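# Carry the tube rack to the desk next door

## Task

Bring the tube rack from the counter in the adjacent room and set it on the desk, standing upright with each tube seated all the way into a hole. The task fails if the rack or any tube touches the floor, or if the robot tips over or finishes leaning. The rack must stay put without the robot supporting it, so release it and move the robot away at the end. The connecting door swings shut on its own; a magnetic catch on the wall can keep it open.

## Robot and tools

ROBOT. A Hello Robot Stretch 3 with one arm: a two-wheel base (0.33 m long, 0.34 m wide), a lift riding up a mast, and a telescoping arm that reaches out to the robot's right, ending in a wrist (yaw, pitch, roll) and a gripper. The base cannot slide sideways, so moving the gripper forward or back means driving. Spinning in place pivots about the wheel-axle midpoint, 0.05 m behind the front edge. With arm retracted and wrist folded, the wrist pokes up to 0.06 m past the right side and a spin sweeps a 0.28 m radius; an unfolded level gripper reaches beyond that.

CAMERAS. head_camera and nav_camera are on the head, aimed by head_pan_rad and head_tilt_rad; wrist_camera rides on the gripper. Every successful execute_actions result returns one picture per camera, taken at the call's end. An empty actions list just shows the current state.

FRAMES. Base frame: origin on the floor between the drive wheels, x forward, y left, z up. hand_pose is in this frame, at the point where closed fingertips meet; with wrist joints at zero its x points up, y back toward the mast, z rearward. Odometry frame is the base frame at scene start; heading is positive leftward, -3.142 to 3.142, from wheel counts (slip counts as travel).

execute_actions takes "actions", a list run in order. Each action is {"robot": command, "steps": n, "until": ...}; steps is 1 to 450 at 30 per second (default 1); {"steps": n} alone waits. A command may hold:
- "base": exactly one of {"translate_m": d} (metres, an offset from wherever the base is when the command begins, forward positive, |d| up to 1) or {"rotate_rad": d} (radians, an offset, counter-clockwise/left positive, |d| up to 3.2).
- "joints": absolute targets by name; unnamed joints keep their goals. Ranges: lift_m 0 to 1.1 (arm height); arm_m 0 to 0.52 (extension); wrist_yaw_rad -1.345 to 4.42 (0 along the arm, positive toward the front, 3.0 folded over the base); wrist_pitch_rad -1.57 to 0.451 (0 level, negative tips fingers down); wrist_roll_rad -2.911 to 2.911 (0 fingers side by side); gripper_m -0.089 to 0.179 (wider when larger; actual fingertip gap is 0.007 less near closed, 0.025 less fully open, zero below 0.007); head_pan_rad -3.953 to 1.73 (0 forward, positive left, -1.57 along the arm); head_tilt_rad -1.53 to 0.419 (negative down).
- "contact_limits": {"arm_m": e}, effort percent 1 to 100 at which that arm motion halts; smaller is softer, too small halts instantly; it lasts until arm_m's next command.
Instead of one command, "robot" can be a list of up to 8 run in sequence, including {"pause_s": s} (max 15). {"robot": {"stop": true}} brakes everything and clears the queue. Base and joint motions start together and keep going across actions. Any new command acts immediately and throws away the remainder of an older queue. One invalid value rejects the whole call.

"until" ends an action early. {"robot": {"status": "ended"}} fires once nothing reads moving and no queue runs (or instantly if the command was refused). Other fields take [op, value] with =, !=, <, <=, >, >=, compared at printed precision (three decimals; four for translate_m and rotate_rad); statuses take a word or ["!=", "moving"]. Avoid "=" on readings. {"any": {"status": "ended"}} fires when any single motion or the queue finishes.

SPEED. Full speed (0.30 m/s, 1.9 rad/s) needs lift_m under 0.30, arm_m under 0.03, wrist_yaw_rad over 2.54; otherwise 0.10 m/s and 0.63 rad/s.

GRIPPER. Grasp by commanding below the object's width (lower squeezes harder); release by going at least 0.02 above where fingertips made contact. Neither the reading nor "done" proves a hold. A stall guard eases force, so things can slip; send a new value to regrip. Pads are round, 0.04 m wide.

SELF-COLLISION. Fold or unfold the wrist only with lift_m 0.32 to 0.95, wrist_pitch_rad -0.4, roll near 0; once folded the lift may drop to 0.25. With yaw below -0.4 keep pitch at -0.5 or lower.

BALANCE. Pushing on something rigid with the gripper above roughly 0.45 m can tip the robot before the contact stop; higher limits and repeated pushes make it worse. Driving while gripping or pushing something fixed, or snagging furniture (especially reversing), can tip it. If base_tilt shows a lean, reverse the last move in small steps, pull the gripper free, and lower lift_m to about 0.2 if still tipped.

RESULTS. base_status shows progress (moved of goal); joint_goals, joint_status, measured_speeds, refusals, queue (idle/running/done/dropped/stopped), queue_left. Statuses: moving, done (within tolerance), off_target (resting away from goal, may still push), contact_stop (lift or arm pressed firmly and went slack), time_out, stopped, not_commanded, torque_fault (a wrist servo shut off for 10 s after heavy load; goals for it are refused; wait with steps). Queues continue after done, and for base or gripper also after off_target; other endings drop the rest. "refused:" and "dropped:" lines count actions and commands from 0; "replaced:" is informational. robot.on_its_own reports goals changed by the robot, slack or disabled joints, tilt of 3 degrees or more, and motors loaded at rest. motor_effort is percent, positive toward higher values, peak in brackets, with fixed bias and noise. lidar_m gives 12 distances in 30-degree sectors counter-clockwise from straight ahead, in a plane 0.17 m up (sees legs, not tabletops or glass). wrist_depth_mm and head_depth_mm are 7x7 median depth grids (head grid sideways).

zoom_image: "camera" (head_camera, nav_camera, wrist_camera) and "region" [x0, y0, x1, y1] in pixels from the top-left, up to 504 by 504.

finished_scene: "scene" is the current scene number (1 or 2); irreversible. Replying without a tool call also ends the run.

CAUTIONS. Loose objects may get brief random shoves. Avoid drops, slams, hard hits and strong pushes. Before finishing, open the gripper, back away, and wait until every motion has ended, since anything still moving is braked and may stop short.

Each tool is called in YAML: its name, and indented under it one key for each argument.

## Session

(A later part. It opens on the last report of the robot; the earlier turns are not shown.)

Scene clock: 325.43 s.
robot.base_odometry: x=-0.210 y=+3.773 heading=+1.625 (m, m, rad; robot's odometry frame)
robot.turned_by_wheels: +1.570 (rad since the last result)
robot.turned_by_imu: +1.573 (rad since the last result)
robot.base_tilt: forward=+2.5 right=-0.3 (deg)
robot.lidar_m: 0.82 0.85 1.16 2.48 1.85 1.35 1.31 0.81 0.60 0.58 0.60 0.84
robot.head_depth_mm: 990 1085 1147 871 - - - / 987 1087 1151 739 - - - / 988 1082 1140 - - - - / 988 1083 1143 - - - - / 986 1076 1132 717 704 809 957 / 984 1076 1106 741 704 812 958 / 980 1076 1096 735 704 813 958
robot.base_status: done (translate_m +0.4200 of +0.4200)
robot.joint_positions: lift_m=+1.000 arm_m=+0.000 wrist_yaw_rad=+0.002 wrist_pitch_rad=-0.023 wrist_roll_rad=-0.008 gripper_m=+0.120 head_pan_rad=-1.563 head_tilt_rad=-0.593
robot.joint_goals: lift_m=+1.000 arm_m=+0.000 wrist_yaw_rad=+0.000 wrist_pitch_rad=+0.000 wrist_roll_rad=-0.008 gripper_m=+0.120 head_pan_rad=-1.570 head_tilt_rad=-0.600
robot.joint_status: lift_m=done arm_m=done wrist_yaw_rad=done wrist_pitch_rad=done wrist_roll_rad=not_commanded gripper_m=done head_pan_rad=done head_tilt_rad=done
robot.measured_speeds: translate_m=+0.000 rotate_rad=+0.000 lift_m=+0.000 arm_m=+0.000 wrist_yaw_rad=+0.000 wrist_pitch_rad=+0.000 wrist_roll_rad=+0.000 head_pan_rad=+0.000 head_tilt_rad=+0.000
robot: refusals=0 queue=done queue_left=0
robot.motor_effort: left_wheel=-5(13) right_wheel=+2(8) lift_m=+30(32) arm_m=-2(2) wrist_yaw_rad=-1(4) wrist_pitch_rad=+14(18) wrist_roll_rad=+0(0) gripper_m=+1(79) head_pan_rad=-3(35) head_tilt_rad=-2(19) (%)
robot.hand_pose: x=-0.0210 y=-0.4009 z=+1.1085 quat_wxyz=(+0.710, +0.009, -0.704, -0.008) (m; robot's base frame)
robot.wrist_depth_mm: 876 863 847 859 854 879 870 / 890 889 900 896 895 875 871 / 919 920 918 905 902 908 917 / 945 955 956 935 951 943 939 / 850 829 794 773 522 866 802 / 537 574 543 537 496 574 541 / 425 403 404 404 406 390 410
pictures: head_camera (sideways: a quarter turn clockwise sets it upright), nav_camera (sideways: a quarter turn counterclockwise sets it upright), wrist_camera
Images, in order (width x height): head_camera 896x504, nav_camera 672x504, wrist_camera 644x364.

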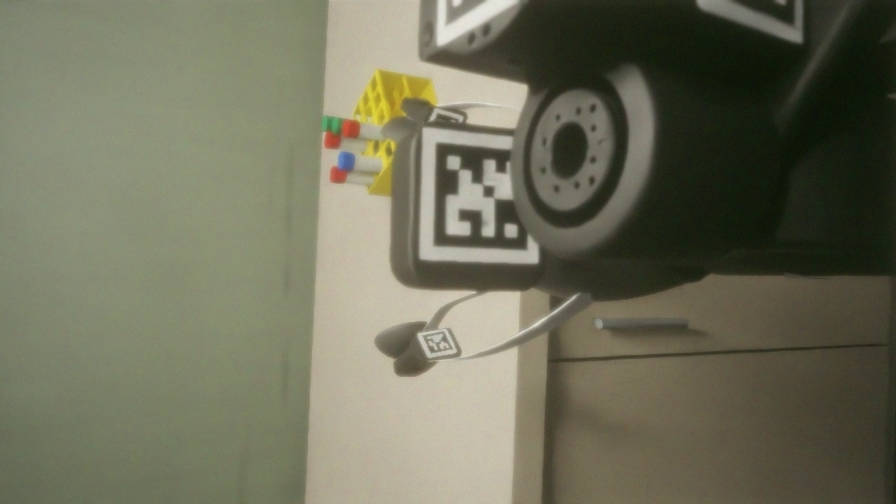

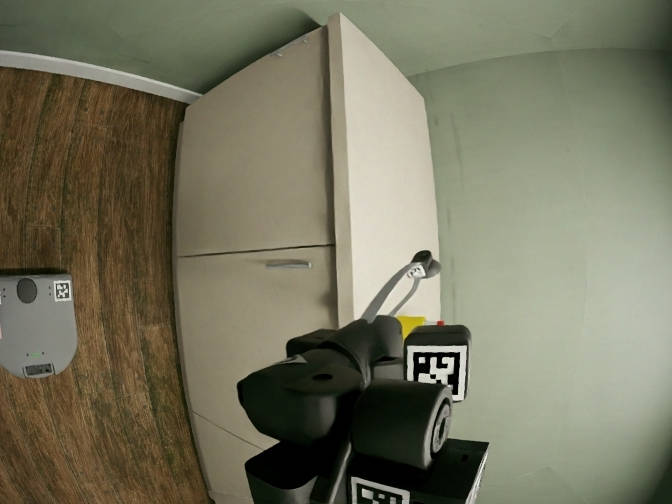

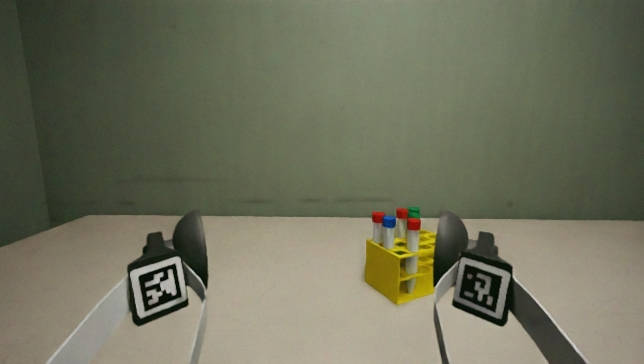

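execute_actions:
  actions:
    - {"robot":[{"base":{"translate_m":-0.13},"joints":{"lift_m":1.1,"wrist_pitch_rad":-0.9,"arm_m":0.2}}],"steps":300,"until":{"robot":{"status":"ended"}}}

Scene clock: 338.20 s.
robot.base_odometry: x=-0.202 y=+3.643 heading=+1.625 (m, m, rad; robot's odometry frame)
robot.turned_by_wheels: +0.000 (rad since the last result)
robot.turned_by_imu: -0.002 (rad since the last result)
robot.base_tilt: forward=+2.4 right=-0.5 (deg)
robot.lidar_m: 0.95 0.98 1.34 2.46 1.67 1.22 1.18 0.81 0.60 0.58 0.60 0.83
robot.head_depth_mm: - 1058 1116 784 696 804 952 / - - 1095 774 697 804 950 / - - - 730 699 806 952 / 970 1069 - 720 699 806 955 / 986 1074 1128 732 700 806 952 / 980 1074 1107 744 699 806 951 / 982 1077 1087 735 702 810 954
robot.base_status: done (translate_m -0.1300 of -0.1300)
robot.joint_positions: lift_m=+1.098 arm_m=+0.200 wrist_yaw_rad=+0.001 wrist_pitch_rad=-0.908 wrist_roll_rad=-0.008 gripper_m=+0.120 head_pan_rad=-1.563 head_tilt_rad=-0.593
robot.joint_goals: lift_m=+1.100 arm_m=+0.200 wrist_yaw_rad=+0.000 wrist_pitch_rad=-0.900 wrist_roll_rad=-0.008 gripper_m=+0.120 head_pan_rad=-1.570 head_tilt_rad=-0.600
robot.joint_status: lift_m=done arm_m=done wrist_yaw_rad=done wrist_pitch_rad=done wrist_roll_rad=not_commanded gripper_m=done head_pan_rad=done head_tilt_rad=done
robot.measured_speeds: translate_m=+0.000 rotate_rad=+0.000 lift_m=+0.000 arm_m=+0.000 wrist_yaw_rad=+0.000 wrist_pitch_rad=+0.000 wrist_roll_rad=+0.000 head_pan_rad=+0.000 head_tilt_rad=+0.000
robot: refusals=0 queue=done queue_left=0
robot.motor_effort: left_wheel=-4(10) right_wheel=+2(3) lift_m=+31(31) arm_m=+3(2) wrist_yaw_rad=+0(1) wrist_pitch_rad=+5(15) wrist_roll_rad=+1(0) gripper_m=+0(0) head_pan_rad=-3(3) head_tilt_rad=-3(3) (%)
robot.hand_pose: x=-0.0215 y=-0.4833 z=+1.0196 quat_wxyz=(+0.638, +0.312, -0.633, -0.309) (m; robot's base frame)
robot.wrist_depth_mm: 424 420 422 319 406 422 422 / 377 377 377 365 382 380 377 / 339 338 341 343 340 342 341 / 310 309 309 311 312 311 309 / 429 329 405 399 392 302 315 / 737 641 692 668 641 544 594 / - - - - - - -
pictures: head_camera (sideways: a quarter turn clockwise sets it upright), nav_camera (sideways: a quarter turn counterclockwise sets it upright), wrist_camera
Images, in order (width x height): head_camera 896x504, nav_camera 672x504, wrist_camera 644x364.

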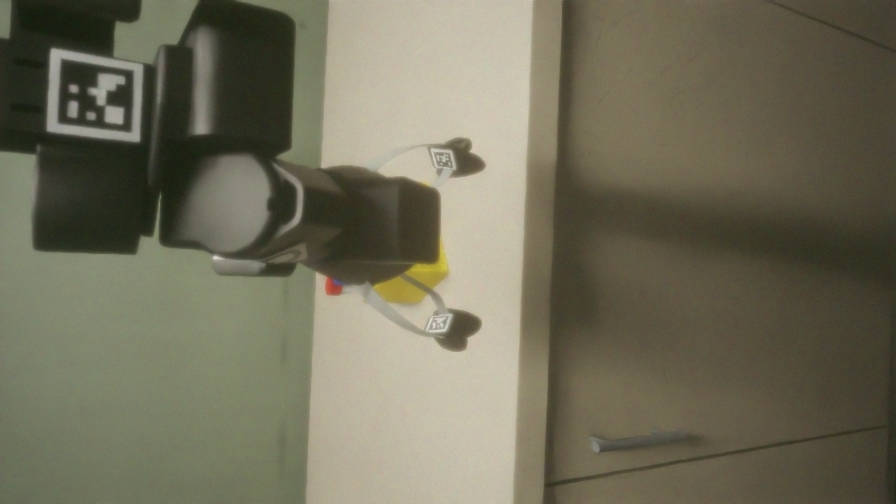

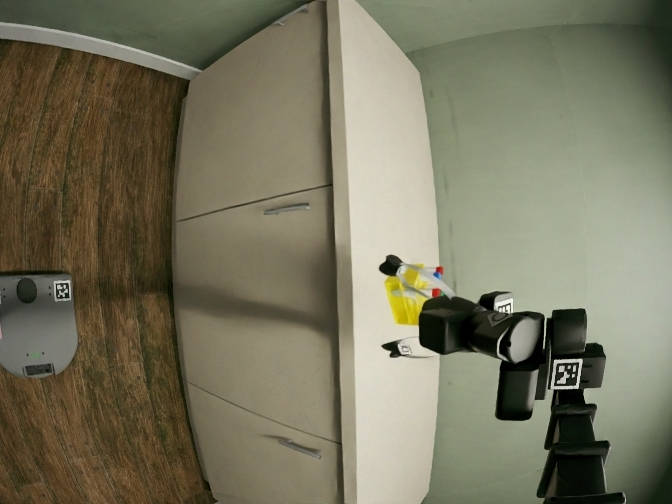

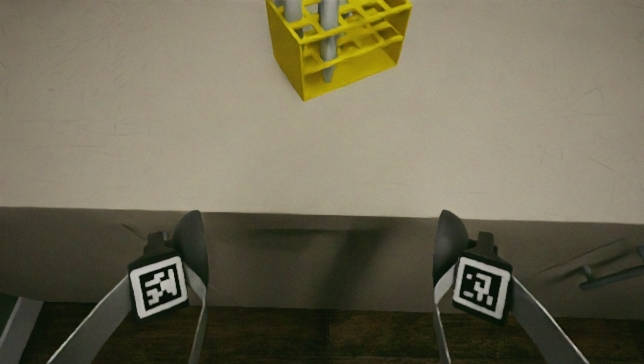

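execute_actions:
  actions:
    - {"robot":[{"joints":{"arm_m":0.0}},{"base":{"translate_m":-0.34},"joints":{"wrist_pitch_rad":-0.5,"gripper_m":0.179}},{"base":{"rotate_rad":0.45},"joints":{"head_tilt_rad":-0.7}},{"joints":{"arm_m":0.12}}],"steps":450,"until":{"robot":{"status":"ended"}}}

Scene clock: 363.17 s.
robot.base_odometry: x=-0.184 y=+3.304 heading=+2.075 (m, m, rad; robot's odometry frame)
robot.turned_by_wheels: +0.450 (rad since the last result)
robot.turned_by_imu: +0.446 (rad since the last result)
robot.base_tilt: forward=+2.4 right=-0.7 (deg)
robot.lidar_m: 1.31 1.70 2.43 1.30 0.89 0.84 0.86 0.60 0.57 0.58 0.77 1.28
robot.head_depth_mm: - - 870 662 685 786 925 / - - 815 677 728 846 1012 / - - - 702 781 917 1143 / 1086 1220 - 730 843 1005 1191 / 1156 1239 829 779 910 1104 1206 / 1217 1286 823 837 998 1245 1201 / 1269 1322 850 901 1097 1336 1194
robot.base_status: done (rotate_rad +0.4498 of +0.4500)
robot.joint_positions: lift_m=+1.098 arm_m=+0.120 wrist_yaw_rad=+0.000 wrist_pitch_rad=-0.519 wrist_roll_rad=-0.008 gripper_m=+0.179 head_pan_rad=-1.563 head_tilt_rad=-0.692
robot.joint_goals: lift_m=+1.100 arm_m=+0.120 wrist_yaw_rad=+0.000 wrist_pitch_rad=-0.500 wrist_roll_rad=-0.008 gripper_m=+0.179 head_pan_rad=-1.570 head_tilt_rad=-0.700
robot.joint_status: lift_m=done arm_m=done wrist_yaw_rad=done wrist_pitch_rad=done wrist_roll_rad=not_commanded gripper_m=done head_pan_rad=done head_tilt_rad=done
robot.measured_speeds: translate_m=+0.000 rotate_rad=+0.000 lift_m=+0.000 arm_m=+0.000 wrist_yaw_rad=+0.000 wrist_pitch_rad=+0.000 wrist_roll_rad=+0.000 head_pan_rad=+0.000 head_tilt_rad=+0.000
robot: refusals=0 queue=done queue_left=0
robot.motor_effort: left_wheel=-5(10) right_wheel=+3(6) lift_m=+31(31) arm_m=+3(2) wrist_yaw_rad=-1(0) wrist_pitch_rad=+12(13) wrist_roll_rad=+0(0) gripper_m=-1(82) head_pan_rad=-3(3) head_tilt_rad=-3(12) (%)
robot.hand_pose: x=-0.0214 y=-0.4752 z=+1.0883 quat_wxyz=(+0.686, +0.183, -0.680, -0.181) (m; robot's base frame)
robot.wrist_depth_mm: 911 - - 838 755 675 617 / 808 808 805 838 799 728 662 / 624 615 613 504 593 610 619 / 739 521 493 497 498 492 494 / 957 628 442 412 409 430 414 / - 764 589 422 353 354 358 / - - 763 530 409 315 302
pictures: head_camera (sideways: a quarter turn clockwise sets it upright), nav_camera (sideways: a quarter turn counterclockwise sets it upright), wrist_camera
Images, in order (width x height): head_camera 896x504, nav_camera 672x504, wrist_camera 644x364.

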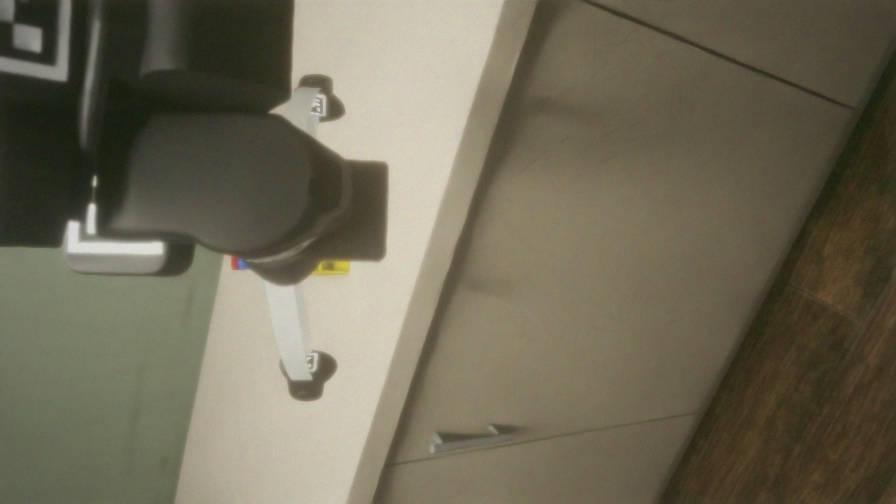

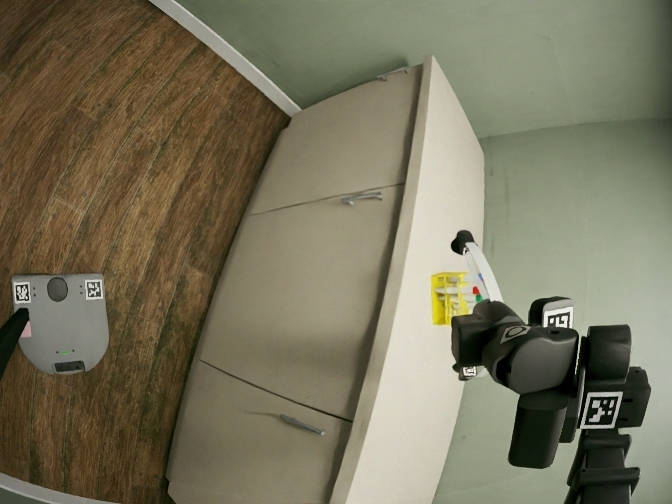

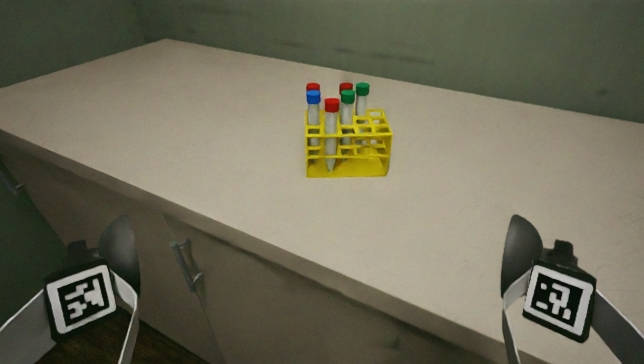

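execute_actions:
  actions:
    - {"robot":[{"base":{"translate_m":-0.04},"joints":{"wrist_pitch_rad":-0.2,"arm_m":0.25}},{"joints":{"lift_m":0.93}}],"steps":450,"until":{"robot":{"status":"ended"}}}

Scene clock: 372.47 s.
robot.base_odometry: x=-0.165 y=+3.269 heading=+2.075 (m, m, rad; robot's odometry frame)
robot.turned_by_wheels: +0.000 (rad since the last result)
robot.turned_by_imu: -0.002 (rad since the last result)
robot.base_tilt: forward=+2.5 right=-0.6 (deg)
robot.lidar_m: 1.34 1.74 2.44 1.24 0.86 0.80 0.82 0.59 0.55 0.57 0.74 1.32
robot.head_depth_mm: 950 1045 1035 - 685 773 895 / 997 1093 - 629 704 816 979 / 1036 1137 - 682 755 892 1139 / 1085 1184 796 733 813 968 1182 / 1128 1225 868 745 884 1065 1205 / 1186 1267 862 807 960 1186 1196 / 1258 1327 852 869 1057 1333 1196
robot.base_status: done (translate_m -0.0400 of -0.0400)
robot.joint_positions: lift_m=+0.930 arm_m=+0.250 wrist_yaw_rad=+0.000 wrist_pitch_rad=-0.222 wrist_roll_rad=-0.008 gripper_m=+0.179 head_pan_rad=-1.563 head_tilt_rad=-0.692
robot.joint_goals: lift_m=+0.930 arm_m=+0.250 wrist_yaw_rad=+0.000 wrist_pitch_rad=-0.200 wrist_roll_rad=-0.008 gripper_m=+0.179 head_pan_rad=-1.570 head_tilt_rad=-0.700
robot.joint_status: lift_m=done arm_m=done wrist_yaw_rad=done wrist_pitch_rad=done wrist_roll_rad=not_commanded gripper_m=done head_pan_rad=done head_tilt_rad=done
robot.measured_speeds: translate_m=+0.000 rotate_rad=+0.000 lift_m=+0.000 arm_m=+0.000 wrist_yaw_rad=+0.000 wrist_pitch_rad=+0.000 wrist_roll_rad=+0.000 head_pan_rad=+0.000 head_tilt_rad=+0.000
robot: refusals=0 queue=done queue_left=0
robot.motor_effort: left_wheel=-4(11) right_wheel=+2(3) lift_m=+22(30) arm_m=+3(1) wrist_yaw_rad=+0(1) wrist_pitch_rad=+13(15) wrist_roll_rad=+0(0) gripper_m=+1(1) head_pan_rad=-3(3) head_tilt_rad=-3(3) (%)
robot.hand_pose: x=-0.0214 y=-0.6393 z=+0.9890 quat_wxyz=(+0.706, +0.079, -0.700, -0.078) (m; robot's base frame)
robot.wrist_depth_mm: 881 932 799 709 622 571 518 / 896 - 864 754 657 592 538 / 769 768 690 332 681 627 566 / 467 468 432 329 430 476 471 / 337 332 332 331 337 359 338 / 273 260 261 261 262 261 267 / 330 213 214 213 214 214 207
pictures: head_camera (sideways: a quarter turn clockwise sets it upright), nav_camera (sideways: a quarter turn counterclockwise sets it upright), wrist_camera
Images, in order (width x height): head_camera 896x504, nav_camera 672x504, wrist_camera 644x364.

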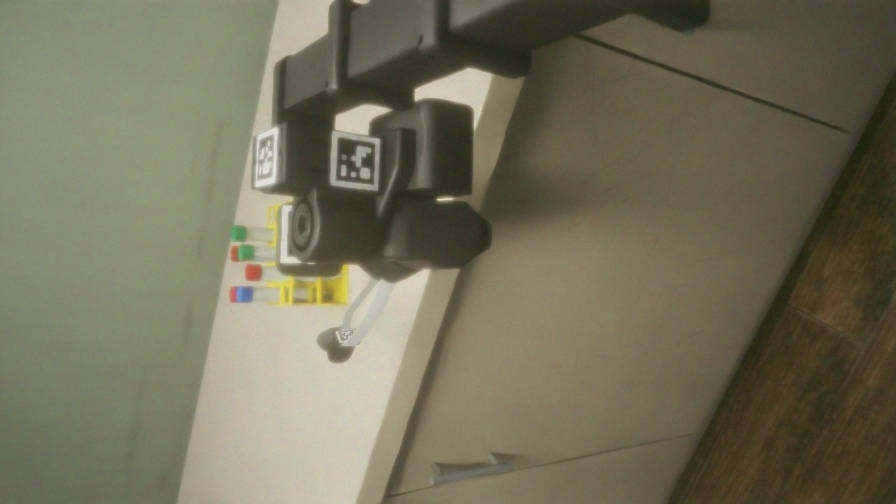

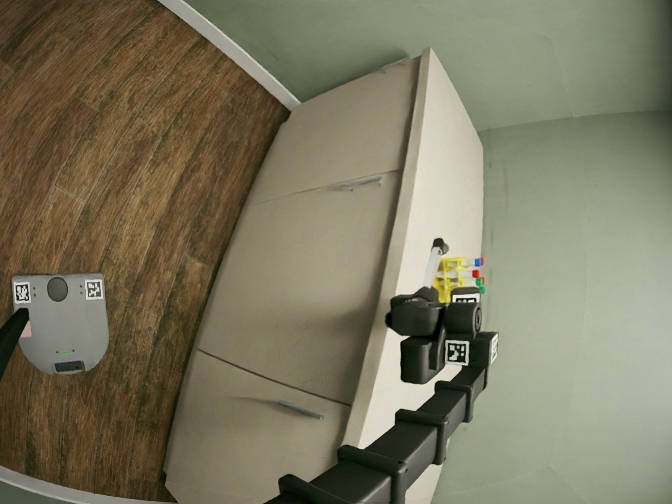

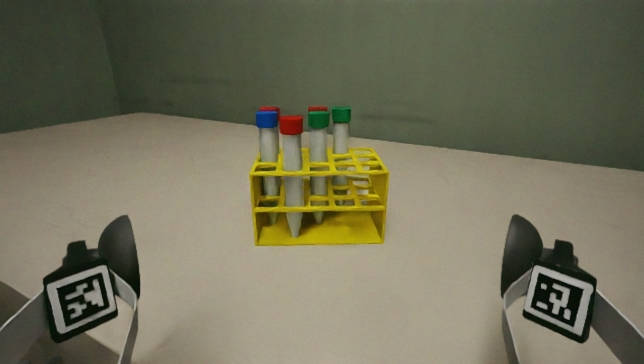

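execute_actions:
  actions:
    - {"robot":{"joints":{"lift_m":0.89}},"steps":200,"until":{"robot":{"status":"ended"}}}
    - {"robot":{"joints":{"arm_m":0.34}},"steps":200,"until":{"robot":{"status":"ended"}}}

Scene clock: 386.43 s.
robot.base_odometry: x=-0.165 y=+3.269 heading=+2.075 (m, m, rad; robot's odometry frame)
robot.turned_by_wheels: +0.000 (rad since the last result)
robot.turned_by_imu: -0.002 (rad since the last result)
robot.base_tilt: forward=+2.4 right=-0.5 (deg)
robot.lidar_m: 1.35 1.74 2.44 1.24 0.86 0.80 0.82 0.58 0.55 0.57 0.74 1.32
robot.head_depth_mm: 954 1046 922 - - - 906 / 998 1092 1024 631 710 820 979 / 1037 1139 - 651 756 888 1141 / 1080 1182 794 724 812 966 1186 / 1131 1230 847 745 884 1068 1205 / 1196 1264 864 809 962 1189 1200 / 1252 1317 851 870 1066 1336 1198
robot.base_status: done (translate_m -0.0400 of -0.0400)
robot.joint_positions: lift_m=+0.890 arm_m=+0.340 wrist_yaw_rad=+0.000 wrist_pitch_rad=-0.222 wrist_roll_rad=-0.008 gripper_m=+0.179 head_pan_rad=-1.563 head_tilt_rad=-0.692
robot.joint_goals: lift_m=+0.890 arm_m=+0.340 wrist_yaw_rad=+0.000 wrist_pitch_rad=-0.200 wrist_roll_rad=-0.008 gripper_m=+0.179 head_pan_rad=-1.570 head_tilt_rad=-0.700
robot.joint_status: lift_m=done arm_m=done wrist_yaw_rad=done wrist_pitch_rad=done wrist_roll_rad=not_commanded gripper_m=done head_pan_rad=done head_tilt_rad=done
robot.measured_speeds: translate_m=+0.000 rotate_rad=+0.000 lift_m=+0.000 arm_m=+0.000 wrist_yaw_rad=+0.000 wrist_pitch_rad=+0.000 wrist_roll_rad=+0.000 head_pan_rad=+0.000 head_tilt_rad=+0.000
robot: refusals=0 queue=done queue_left=0
robot.motor_effort: left_wheel=-4(4) right_wheel=+3(3) lift_m=+22(23) arm_m=+3(3) wrist_yaw_rad=+0(0) wrist_pitch_rad=+14(13) wrist_roll_rad=+0(0) gripper_m=-1(0) head_pan_rad=-3(2) head_tilt_rad=-3(2) (%)
robot.hand_pose: x=-0.0214 y=-0.7293 z=+0.9490 quat_wxyz=(+0.706, +0.079, -0.700, -0.078) (m; robot's base frame)
robot.wrist_depth_mm: 867 838 717 632 561 497 454 / 854 878 734 611 589 517 475 / 595 607 244 220 577 540 490 / 357 362 227 236 272 365 367 / 273 258 239 241 244 274 261 / - 200 201 201 201 201 207 / 159 165 164 165 165 164 159
pictures: head_camera (sideways: a quarter turn clockwise sets it upright), nav_camera (sideways: a quarter turn counterclockwise sets it upright), wrist_camera
Images, in order (width x height): head_camera 896x504, nav_camera 672x504, wrist_camera 644x364.

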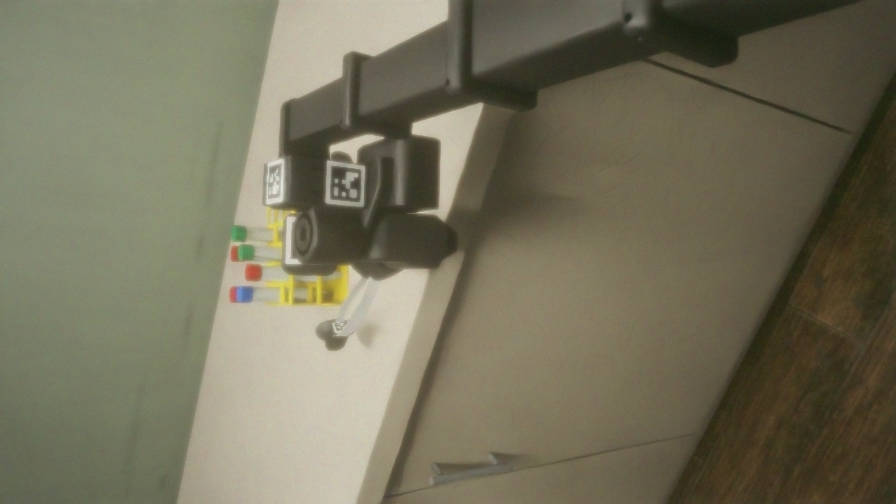

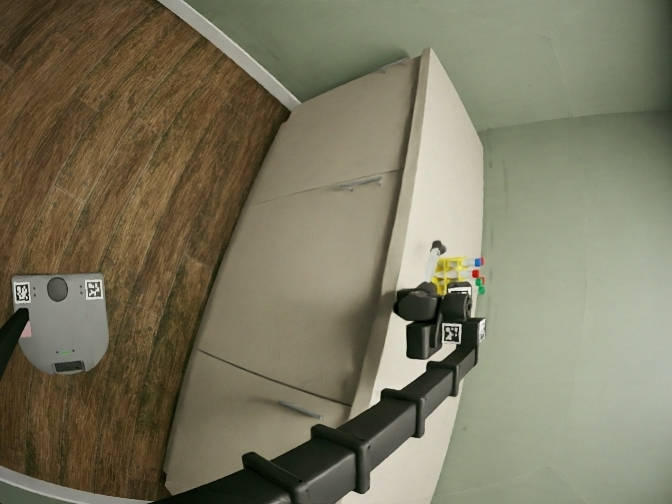

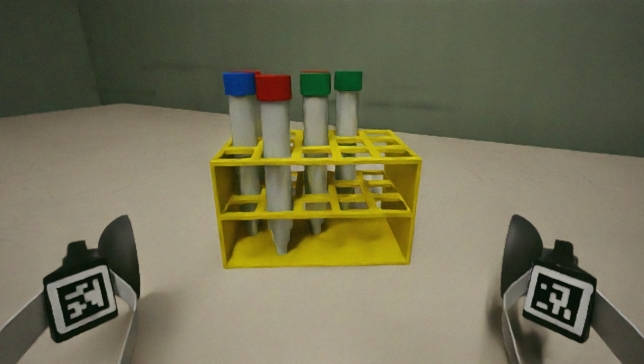

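execute_actions:
  actions:
    - {"robot":{"joints":{"arm_m":0.425}},"steps":200,"until":{"robot":{"status":"ended"}}}

Scene clock: 390.63 s.
robot.base_odometry: x=-0.165 y=+3.269 heading=+2.075 (m, m, rad; robot's odometry frame)
robot.turned_by_wheels: +0.000 (rad since the last result)
robot.turned_by_imu: -0.001 (rad since the last result)
robot.base_tilt: forward=+2.5 right=-0.5 (deg)
robot.lidar_m: 1.35 1.74 2.44 1.25 0.85 0.80 0.82 0.59 0.55 0.57 0.74 1.32
robot.head_depth_mm: 953 1043 917 - - - 907 / 994 1088 - 646 712 820 977 / 1038 1130 - 676 757 891 1147 / 1081 1185 - 702 815 971 1187 / 1137 1222 826 744 881 1071 1209 / 1189 1259 862 809 958 1191 1199 / 1254 1321 850 868 1059 1336 1195
robot.base_status: done (translate_m -0.0400 of -0.0400)
robot.joint_positions: lift_m=+0.890 arm_m=+0.425 wrist_yaw_rad=+0.000 wrist_pitch_rad=-0.222 wrist_roll_rad=-0.008 gripper_m=+0.179 head_pan_rad=-1.563 head_tilt_rad=-0.692
robot.joint_goals: lift_m=+0.890 arm_m=+0.425 wrist_yaw_rad=+0.000 wrist_pitch_rad=-0.200 wrist_roll_rad=-0.008 gripper_m=+0.179 head_pan_rad=-1.570 head_tilt_rad=-0.700
robot.joint_status: lift_m=done arm_m=done wrist_yaw_rad=done wrist_pitch_rad=done wrist_roll_rad=not_commanded gripper_m=done head_pan_rad=done head_tilt_rad=done
robot.measured_speeds: translate_m=+0.000 rotate_rad=+0.000 lift_m=+0.000 arm_m=+0.000 wrist_yaw_rad=+0.000 wrist_pitch_rad=+0.000 wrist_roll_rad=+0.000 head_pan_rad=+0.000 head_tilt_rad=+0.000
robot: refusals=0 queue=done queue_left=0
robot.motor_effort: left_wheel=-4(4) right_wheel=+3(2) lift_m=+22(22) arm_m=+3(6) wrist_yaw_rad=-1(1) wrist_pitch_rad=+13(14) wrist_roll_rad=+0(0) gripper_m=+0(1) head_pan_rad=-3(3) head_tilt_rad=-4(3) (%)
robot.hand_pose: x=-0.0214 y=-0.8144 z=+0.9490 quat_wxyz=(+0.706, +0.079, -0.700, -0.078) (m; robot's base frame)
robot.wrist_depth_mm: 816 730 623 552 490 437 400 / 826 797 621 546 511 459 421 / 595 535 109 159 535 483 436 / 360 364 136 144 189 365 365 / 272 134 121 152 164 258 260 / - 133 134 148 150 184 207 / 158 153 150 154 154 158 159
pictures: head_camera (sideways: a quarter turn clockwise sets it upright), nav_camera (sideways: a quarter turn counterclockwise sets it upright), wrist_camera
Images, in order (width x height): head_camera 896x504, nav_camera 672x504, wrist_camera 644x364.

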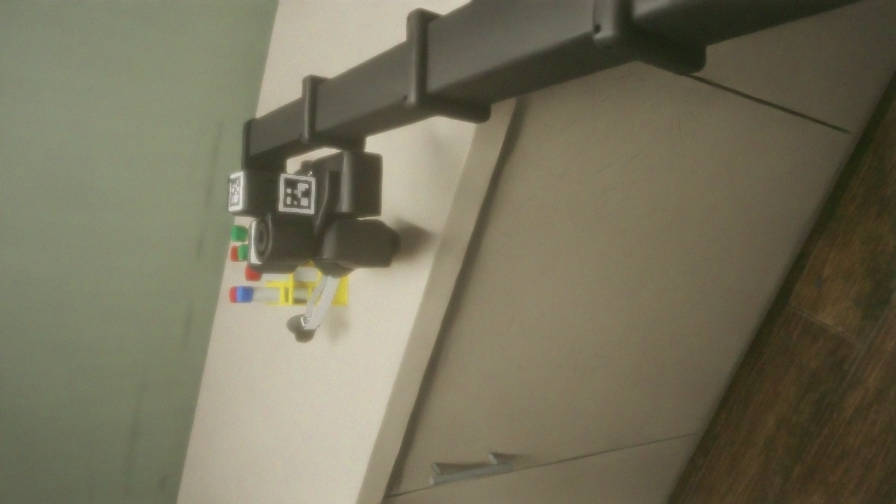

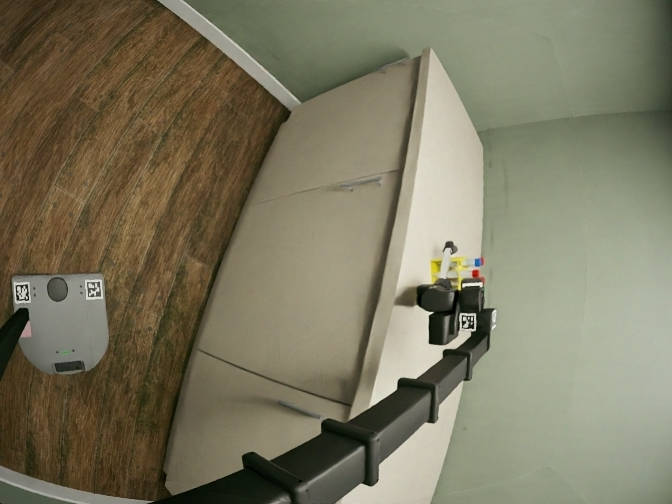

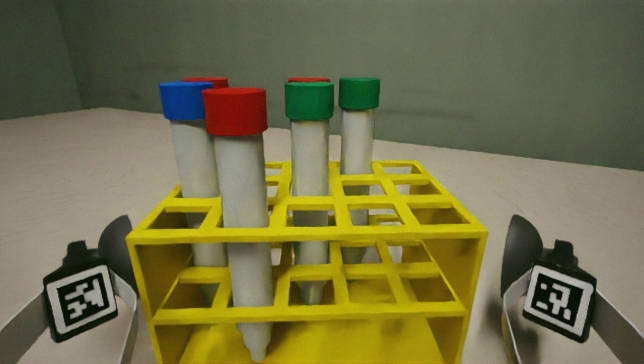

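execute_actions:
  actions: "[{\"robot\":[{\"joints\":{\"arm_m\":0.44}},{\"joints\":{\"gripper_m\":0.11}},{\"pause_s\":0.5}]},\"steps\":200,\"until\":{\"robot\":{\"status\":\"ended\"}}}]"


execute_actions:
  actions:
    - {"robot":[{"joints":{"arm_m":0.44}},{"joints":{"gripper_m":0.11}},{"pause_s":0.5}],"steps":200,"until":{"robot":{"status":"ended"}}}

Scene clock: 396.27 s.
robot.base_odometry: x=-0.165 y=+3.269 heading=+2.075 (m, m, rad; robot's odometry frame)
robot.turned_by_wheels: +0.000 (rad since the last result)
robot.turned_by_imu: -0.001 (rad since the last result)
robot.base_tilt: forward=+2.5 right=-0.4 (deg)
robot.lidar_m: 1.34 1.74 2.44 1.24 0.85 0.80 0.82 0.59 0.55 0.57 0.74 1.32
robot.head_depth_mm: 950 1048 919 - - 810 905 / 989 1085 - 647 709 823 976 / 1039 1130 - 676 758 889 1146 / 1084 1172 - 708 814 968 1194 / 1133 1227 829 743 882 1070 1205 / 1187 1259 863 808 961 1187 1200 / 1250 1320 852 870 1060 1337 1194
robot.base_status: done (translate_m -0.0400 of -0.0400)
robot.joint_positions: lift_m=+0.890 arm_m=+0.440 wrist_yaw_rad=+0.000 wrist_pitch_rad=-0.222 wrist_roll_rad=-0.008 gripper_m=+0.111 head_pan_rad=-1.563 head_tilt_rad=-0.692
robot.joint_goals: lift_m=+0.890 arm_m=+0.440 wrist_yaw_rad=+0.000 wrist_pitch_rad=-0.200 wrist_roll_rad=-0.008 gripper_m=+0.110 head_pan_rad=-1.570 head_tilt_rad=-0.700
robot.joint_status: lift_m=done arm_m=done wrist_yaw_rad=done wrist_pitch_rad=done wrist_roll_rad=not_commanded gripper_m=done head_pan_rad=done head_tilt_rad=done
robot.measured_speeds: translate_m=+0.000 rotate_rad=+0.000 lift_m=+0.000 arm_m=+0.000 wrist_yaw_rad=+0.000 wrist_pitch_rad=+0.000 wrist_roll_rad=+0.000 head_pan_rad=+0.000 head_tilt_rad=+0.000
robot: refusals=0 queue=done queue_left=0
robot.motor_effort: left_wheel=-4(4) right_wheel=+2(3) lift_m=+22(22) arm_m=+3(3) wrist_yaw_rad=+0(0) wrist_pitch_rad=+13(14) wrist_roll_rad=+0(0) gripper_m=-13(89) head_pan_rad=-3(3) head_tilt_rad=-3(3) (%)
robot.hand_pose: x=-0.0214 y=-0.8294 z=+0.9491 quat_wxyz=(+0.706, +0.079, -0.700, -0.078) (m; robot's base frame)
robot.wrist_depth_mm: 776 722 609 538 480 436 394 / 822 767 602 551 493 448 414 / 593 599 135 167 510 468 426 / 360 361 145 150 172 365 362 / 257 244 132 161 172 251 259 / 201 138 148 155 147 - 201 / - 158 155 161 161 161 165
pictures: head_camera (sideways: a quarter turn clockwise sets it upright), nav_camera (sideways: a quarter turn counterclockwise sets it upright), wrist_camera
Images, in order (width x height): head_camera 896x504, nav_camera 672x504, wrist_camera 644x364.

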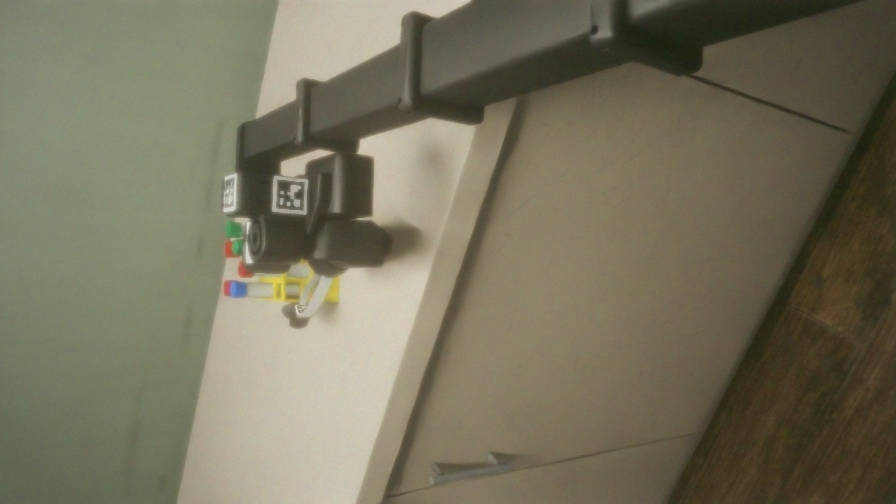

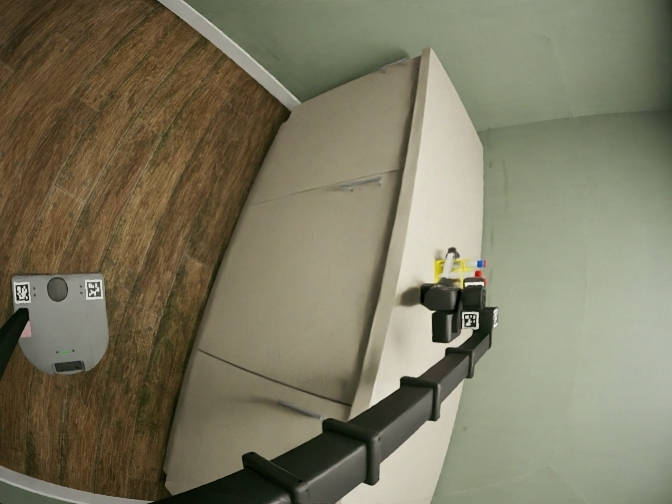

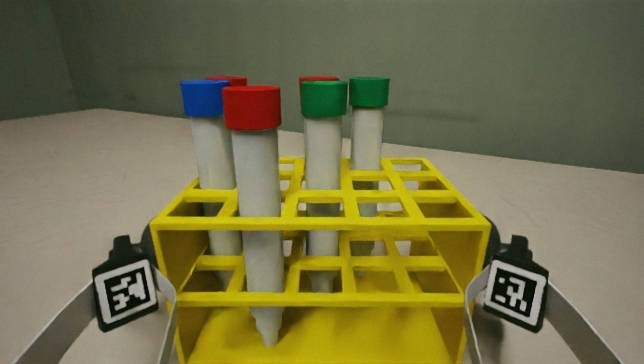

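execute_actions:
  actions:
    - {"robot":[{"joints":{"gripper_m":0.085}},{"pause_s":0.5},{"joints":{"lift_m":0.93}},{"pause_s":0.5}],"steps":200,"until":{"robot":{"status":"ended"}}}

Scene clock: 400.97 s.
robot.base_odometry: x=-0.165 y=+3.269 heading=+2.075 (m, m, rad; robot's odometry frame)
robot.turned_by_wheels: +0.000 (rad since the last result)
robot.turned_by_imu: -0.001 (rad since the last result)
robot.base_tilt: forward=+2.4 right=-0.5 (deg)
robot.lidar_m: 1.34 1.74 2.44 1.24 0.86 0.80 0.82 0.59 0.55 0.57 0.74 1.32
robot.head_depth_mm: 956 1045 1034 - 672 767 896 / 996 1077 - 632 704 815 980 / 1035 1106 807 676 755 890 1146 / 1084 1173 796 709 813 971 1190 / 1133 1215 833 745 881 1065 1204 / 1190 1258 865 809 961 1188 1207 / 1247 1317 851 868 1058 1329 1193
robot.base_status: done (translate_m -0.0400 of -0.0400)
robot.joint_positions: lift_m=+0.930 arm_m=+0.440 wrist_yaw_rad=+0.000 wrist_pitch_rad=-0.230 wrist_roll_rad=-0.008 gripper_m=+0.089 head_pan_rad=-1.563 head_tilt_rad=-0.692
robot.joint_goals: lift_m=+0.930 arm_m=+0.440 wrist_yaw_rad=+0.000 wrist_pitch_rad=-0.200 wrist_roll_rad=-0.008 gripper_m=+0.088 head_pan_rad=-1.570 head_tilt_rad=-0.700
robot.joint_status: lift_m=done arm_m=done wrist_yaw_rad=done wrist_pitch_rad=done wrist_roll_rad=not_commanded gripper_m=done head_pan_rad=done head_tilt_rad=done
robot.measured_speeds: translate_m=+0.000 rotate_rad=+0.000 lift_m=+0.000 arm_m=+0.000 wrist_yaw_rad=+0.000 wrist_pitch_rad=+0.000 wrist_roll_rad=+0.000 head_pan_rad=+0.000 head_tilt_rad=+0.000
robot: refusals=0 queue=done queue_left=0
robot.motor_effort: left_wheel=-4(4) right_wheel=+2(2) lift_m=+31(33) arm_m=+3(3) wrist_yaw_rad=+0(1) wrist_pitch_rad=+18(19) wrist_roll_rad=+0(0) gripper_m=-20(95) head_pan_rad=-3(3) head_tilt_rad=-3(3) (%)
robot.hand_pose: x=-0.0214 y=-0.8287 z=+0.9866 quat_wxyz=(+0.705, +0.082, -0.699, -0.081) (m; robot's base frame)
robot.wrist_depth_mm: 792 720 621 539 475 429 391 / 836 764 646 557 500 450 409 / 762 740 149 157 515 469 425 / 456 448 148 158 201 455 433 / 327 316 150 163 181 319 332 / 260 - 151 155 154 - 256 / 209 209 151 165 163 201 211
pictures: head_camera (sideways: a quarter turn clockwise sets it upright), nav_camera (sideways: a quarter turn counterclockwise sets it upright), wrist_camera
Images, in order (width x height): head_camera 896x504, nav_camera 672x504, wrist_camera 644x364.

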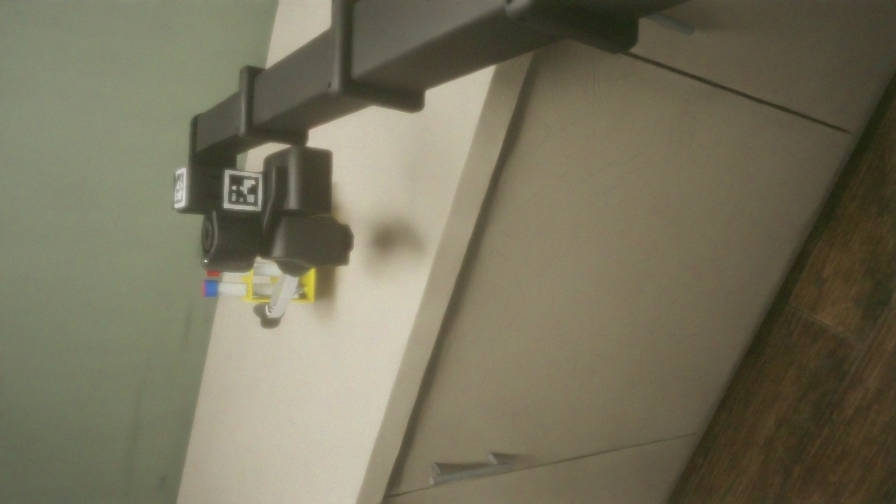

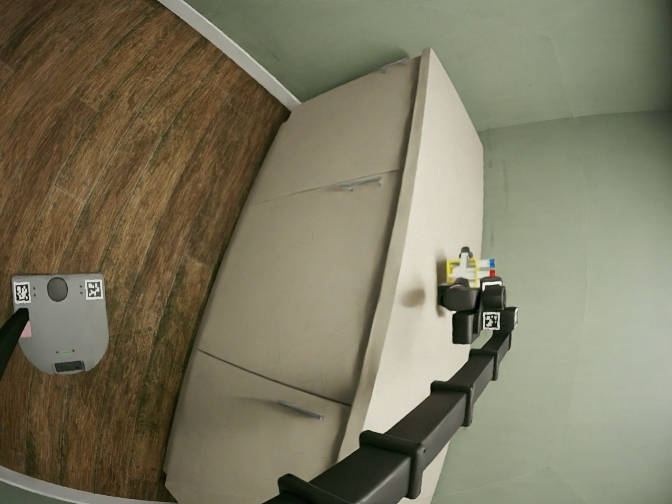

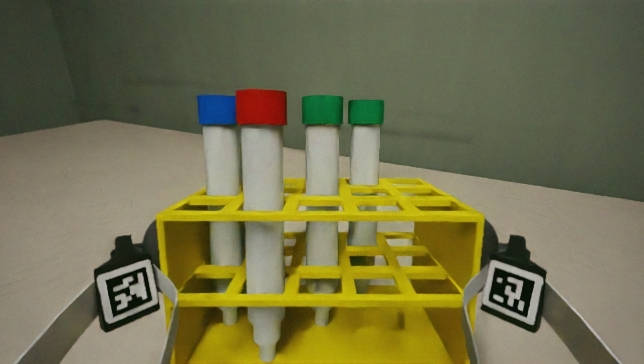

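execute_actions:
  actions:
    - {"robot":[{"joints":{"lift_m":0.892}},{"joints":{"gripper_m":0.179}},{"pause_s":0.5},{"joints":{"arm_m":0.475}},{"joints":{"gripper_m":0.095}},{"pause_s":0.5},{"joints":{"lift_m":0.93}},{"pause_s":0.5}],"steps":450,"until":{"robot":{"status":"ended"}}}

Scene clock: 411.97 s.
robot.base_odometry: x=-0.165 y=+3.269 heading=+2.075 (m, m, rad; robot's odometry frame)
robot.turned_by_wheels: +0.000 (rad since the last result)
robot.turned_by_imu: -0.003 (rad since the last result)
robot.base_tilt: forward=+2.5 right=-0.6 (deg)
robot.lidar_m: 1.34 1.74 2.44 1.24 0.85 0.80 0.82 0.59 0.55 0.57 0.74 1.32
robot.head_depth_mm: 955 1045 1029 - 693 764 895 / 1001 1071 - 637 706 818 981 / 1035 1112 844 676 756 889 1144 / 1084 1169 814 710 812 974 1189 / 1132 1232 850 743 882 1072 1211 / 1191 1271 862 810 966 1189 1203 / 1257 1324 852 872 1057 1334 1199
robot.base_status: done (translate_m -0.0400 of -0.0400)
robot.joint_positions: lift_m=+0.930 arm_m=+0.475 wrist_yaw_rad=+0.000 wrist_pitch_rad=-0.230 wrist_roll_rad=-0.008 gripper_m=+0.096 head_pan_rad=-1.563 head_tilt_rad=-0.692
robot.joint_goals: lift_m=+0.930 arm_m=+0.475 wrist_yaw_rad=+0.000 wrist_pitch_rad=-0.200 wrist_roll_rad=-0.008 gripper_m=+0.095 head_pan_rad=-1.570 head_tilt_rad=-0.700
robot.joint_status: lift_m=done arm_m=done wrist_yaw_rad=done wrist_pitch_rad=done wrist_roll_rad=not_commanded gripper_m=done head_pan_rad=done head_tilt_rad=done
robot.measured_speeds: translate_m=+0.000 rotate_rad=+0.000 lift_m=+0.000 arm_m=+0.000 wrist_yaw_rad=+0.000 wrist_pitch_rad=+0.000 wrist_roll_rad=+0.000 head_pan_rad=+0.000 head_tilt_rad=+0.000
robot: refusals=0 queue=done queue_left=0
robot.motor_effort: left_wheel=-4(4) right_wheel=+2(2) lift_m=+31(33) arm_m=+3(5) wrist_yaw_rad=+0(1) wrist_pitch_rad=+18(19) wrist_roll_rad=+0(0) gripper_m=-18(93) head_pan_rad=-3(3) head_tilt_rad=-4(3) (%)
robot.hand_pose: x=-0.0214 y=-0.8637 z=+0.9866 quat_wxyz=(+0.705, +0.082, -0.699, -0.081) (m; robot's base frame)
robot.wrist_depth_mm: 755 675 572 505 447 406 369 / 822 720 603 534 473 425 387 / 772 721 151 176 493 440 399 / 449 456 151 160 453 443 412 / 325 327 151 163 182 326 328 / 261 - 148 156 157 - 256 / 209 206 152 168 164 203 210
pictures: head_camera (sideways: a quarter turn clockwise sets it upright), nav_camera (sideways: a quarter turn counterclockwise sets it upright), wrist_camera
Images, in order (width x height): head_camera 896x504, nav_camera 672x504, wrist_camera 644x364.

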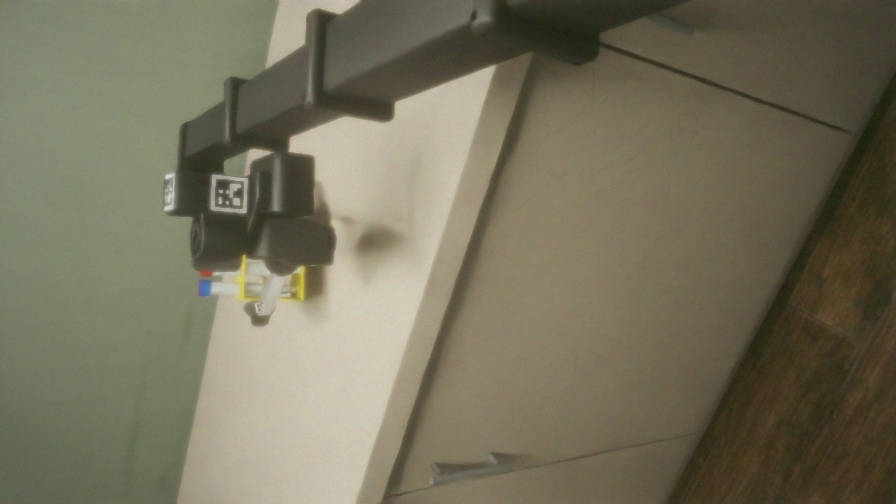

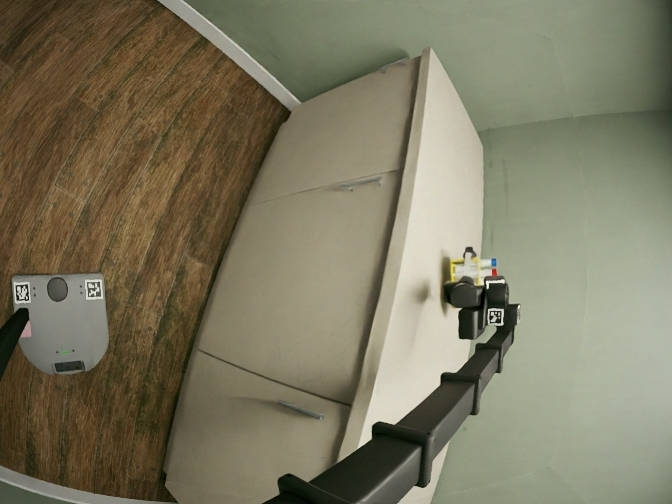

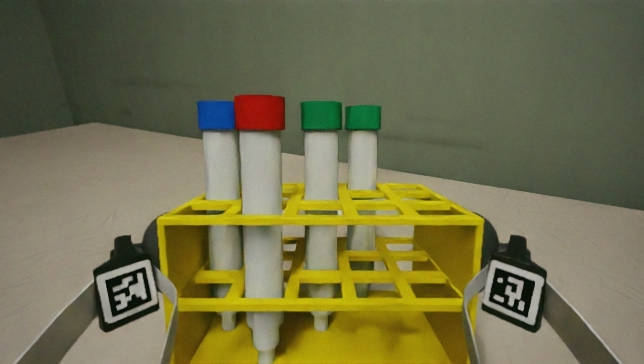

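execute_actions:
  actions:
    - {"robot":[{"joints":{"lift_m":0.96,"wrist_pitch_rad":-0.06}},{"joints":{"arm_m":0.1}},{"joints":{"wrist_yaw_rad":0.9,"head_tilt_rad":-0.5,"head_pan_rad":-1.2}}],"steps":450,"until":{"robot":{"status":"ended"}}}

Scene clock: 426.23 s.
robot.base_odometry: x=-0.165 y=+3.269 heading=+2.075 (m, m, rad; robot's odometry frame)
robot.turned_by_wheels: +0.000 (rad since the last result)
robot.turned_by_imu: -0.002 (rad since the last result)
robot.base_tilt: forward=+2.4 right=-0.5 (deg)
robot.lidar_m: 1.34 1.74 2.44 1.24 0.85 0.80 0.82 0.58 0.55 0.57 0.74 1.32
robot.head_depth_mm: 1091 1148 1220 932 681 - 750 / 1176 1244 1308 952 - - 826 / 1286 1369 1412 939 - 903 939 / 1408 1503 1529 902 483 1000 1094 / 1436 1550 1513 451 434 1163 1298 / 1308 1416 1449 998 481 1444 1327 / 1215 1301 1369 1318 1552 1620 1325
robot.base_status: done (translate_m -0.0400 of -0.0400)
robot.joint_positions: lift_m=+0.960 arm_m=+0.100 wrist_yaw_rad=+0.898 wrist_pitch_rad=-0.096 wrist_roll_rad=-0.008 gripper_m=+0.096 head_pan_rad=-1.207 head_tilt_rad=-0.508
robot.joint_goals: lift_m=+0.960 arm_m=+0.100 wrist_yaw_rad=+0.900 wrist_pitch_rad=-0.060 wrist_roll_rad=-0.008 gripper_m=+0.095 head_pan_rad=-1.200 head_tilt_rad=-0.500
robot.joint_status: lift_m=done arm_m=done wrist_yaw_rad=done wrist_pitch_rad=done wrist_roll_rad=not_commanded gripper_m=done head_pan_rad=done head_tilt_rad=done
robot.measured_speeds: translate_m=+0.000 rotate_rad=+0.000 lift_m=+0.000 arm_m=+0.000 wrist_yaw_rad=+0.000 wrist_pitch_rad=+0.000 wrist_roll_rad=+0.000 head_pan_rad=+0.000 head_tilt_rad=+0.000
robot: refusals=0 queue=done queue_left=0
robot.motor_effort: left_wheel=-3(4) right_wheel=+2(2) lift_m=+31(33) arm_m=-1(4) wrist_yaw_rad=+1(3) wrist_pitch_rad=+22(24) wrist_roll_rad=+0(0) gripper_m=-17(18) head_pan_rad=+3(24) head_tilt_rad=+3(14) (%)
robot.hand_pose: x=+0.1762 y=-0.4028 z=+1.0499 quat_wxyz=(+0.654, +0.336, -0.619, +0.277) (m; robot's base frame)
robot.wrist_depth_mm: 885 926 - - - - 833 / 915 969 - - - - 866 / 925 - 151 177 - - 857 / - - 151 162 881 854 805 / - - 150 163 182 531 539 / - - 148 156 156 - 388 / - - 153 168 164 415 315
pictures: head_camera (sideways: a quarter turn clockwise sets it upright), nav_camera (sideways: a quarter turn counterclockwise sets it upright), wrist_camera
Images, in order (width x height): head_camera 896x504, nav_camera 672x504, wrist_camera 644x364.

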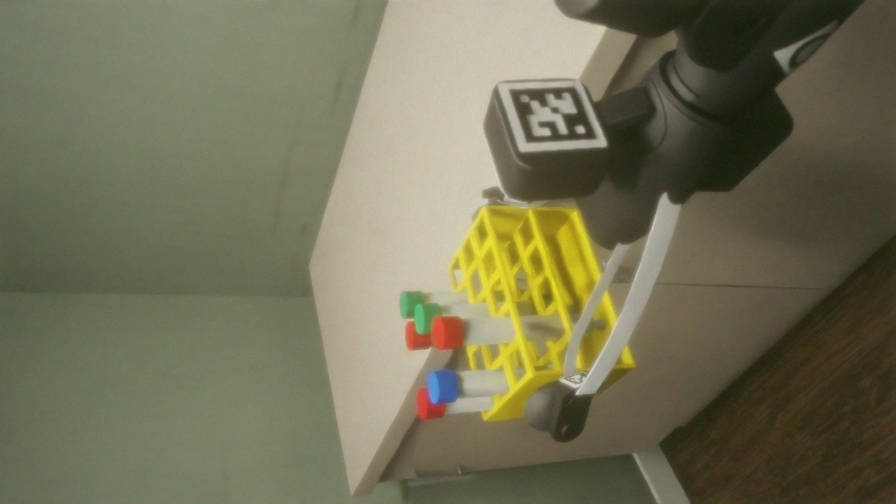

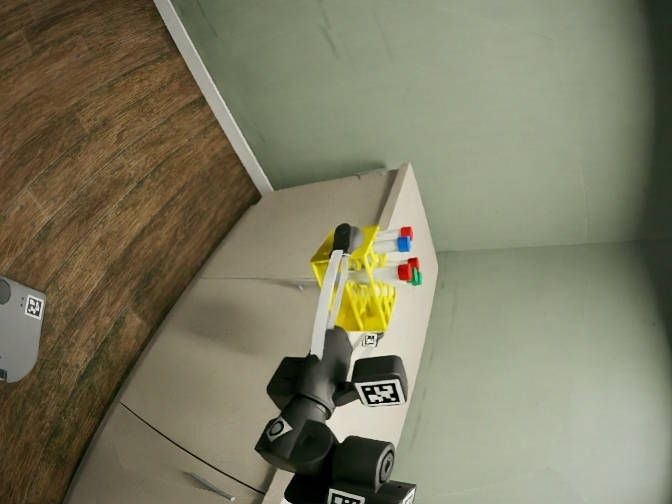

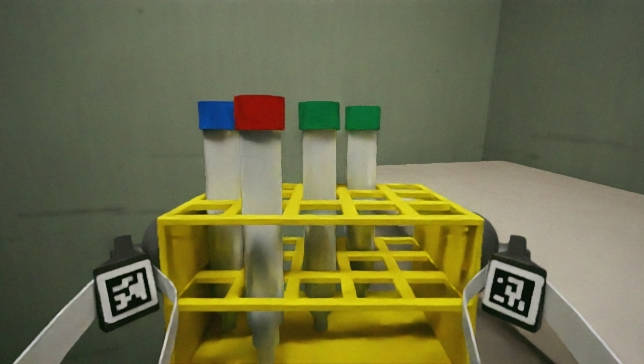

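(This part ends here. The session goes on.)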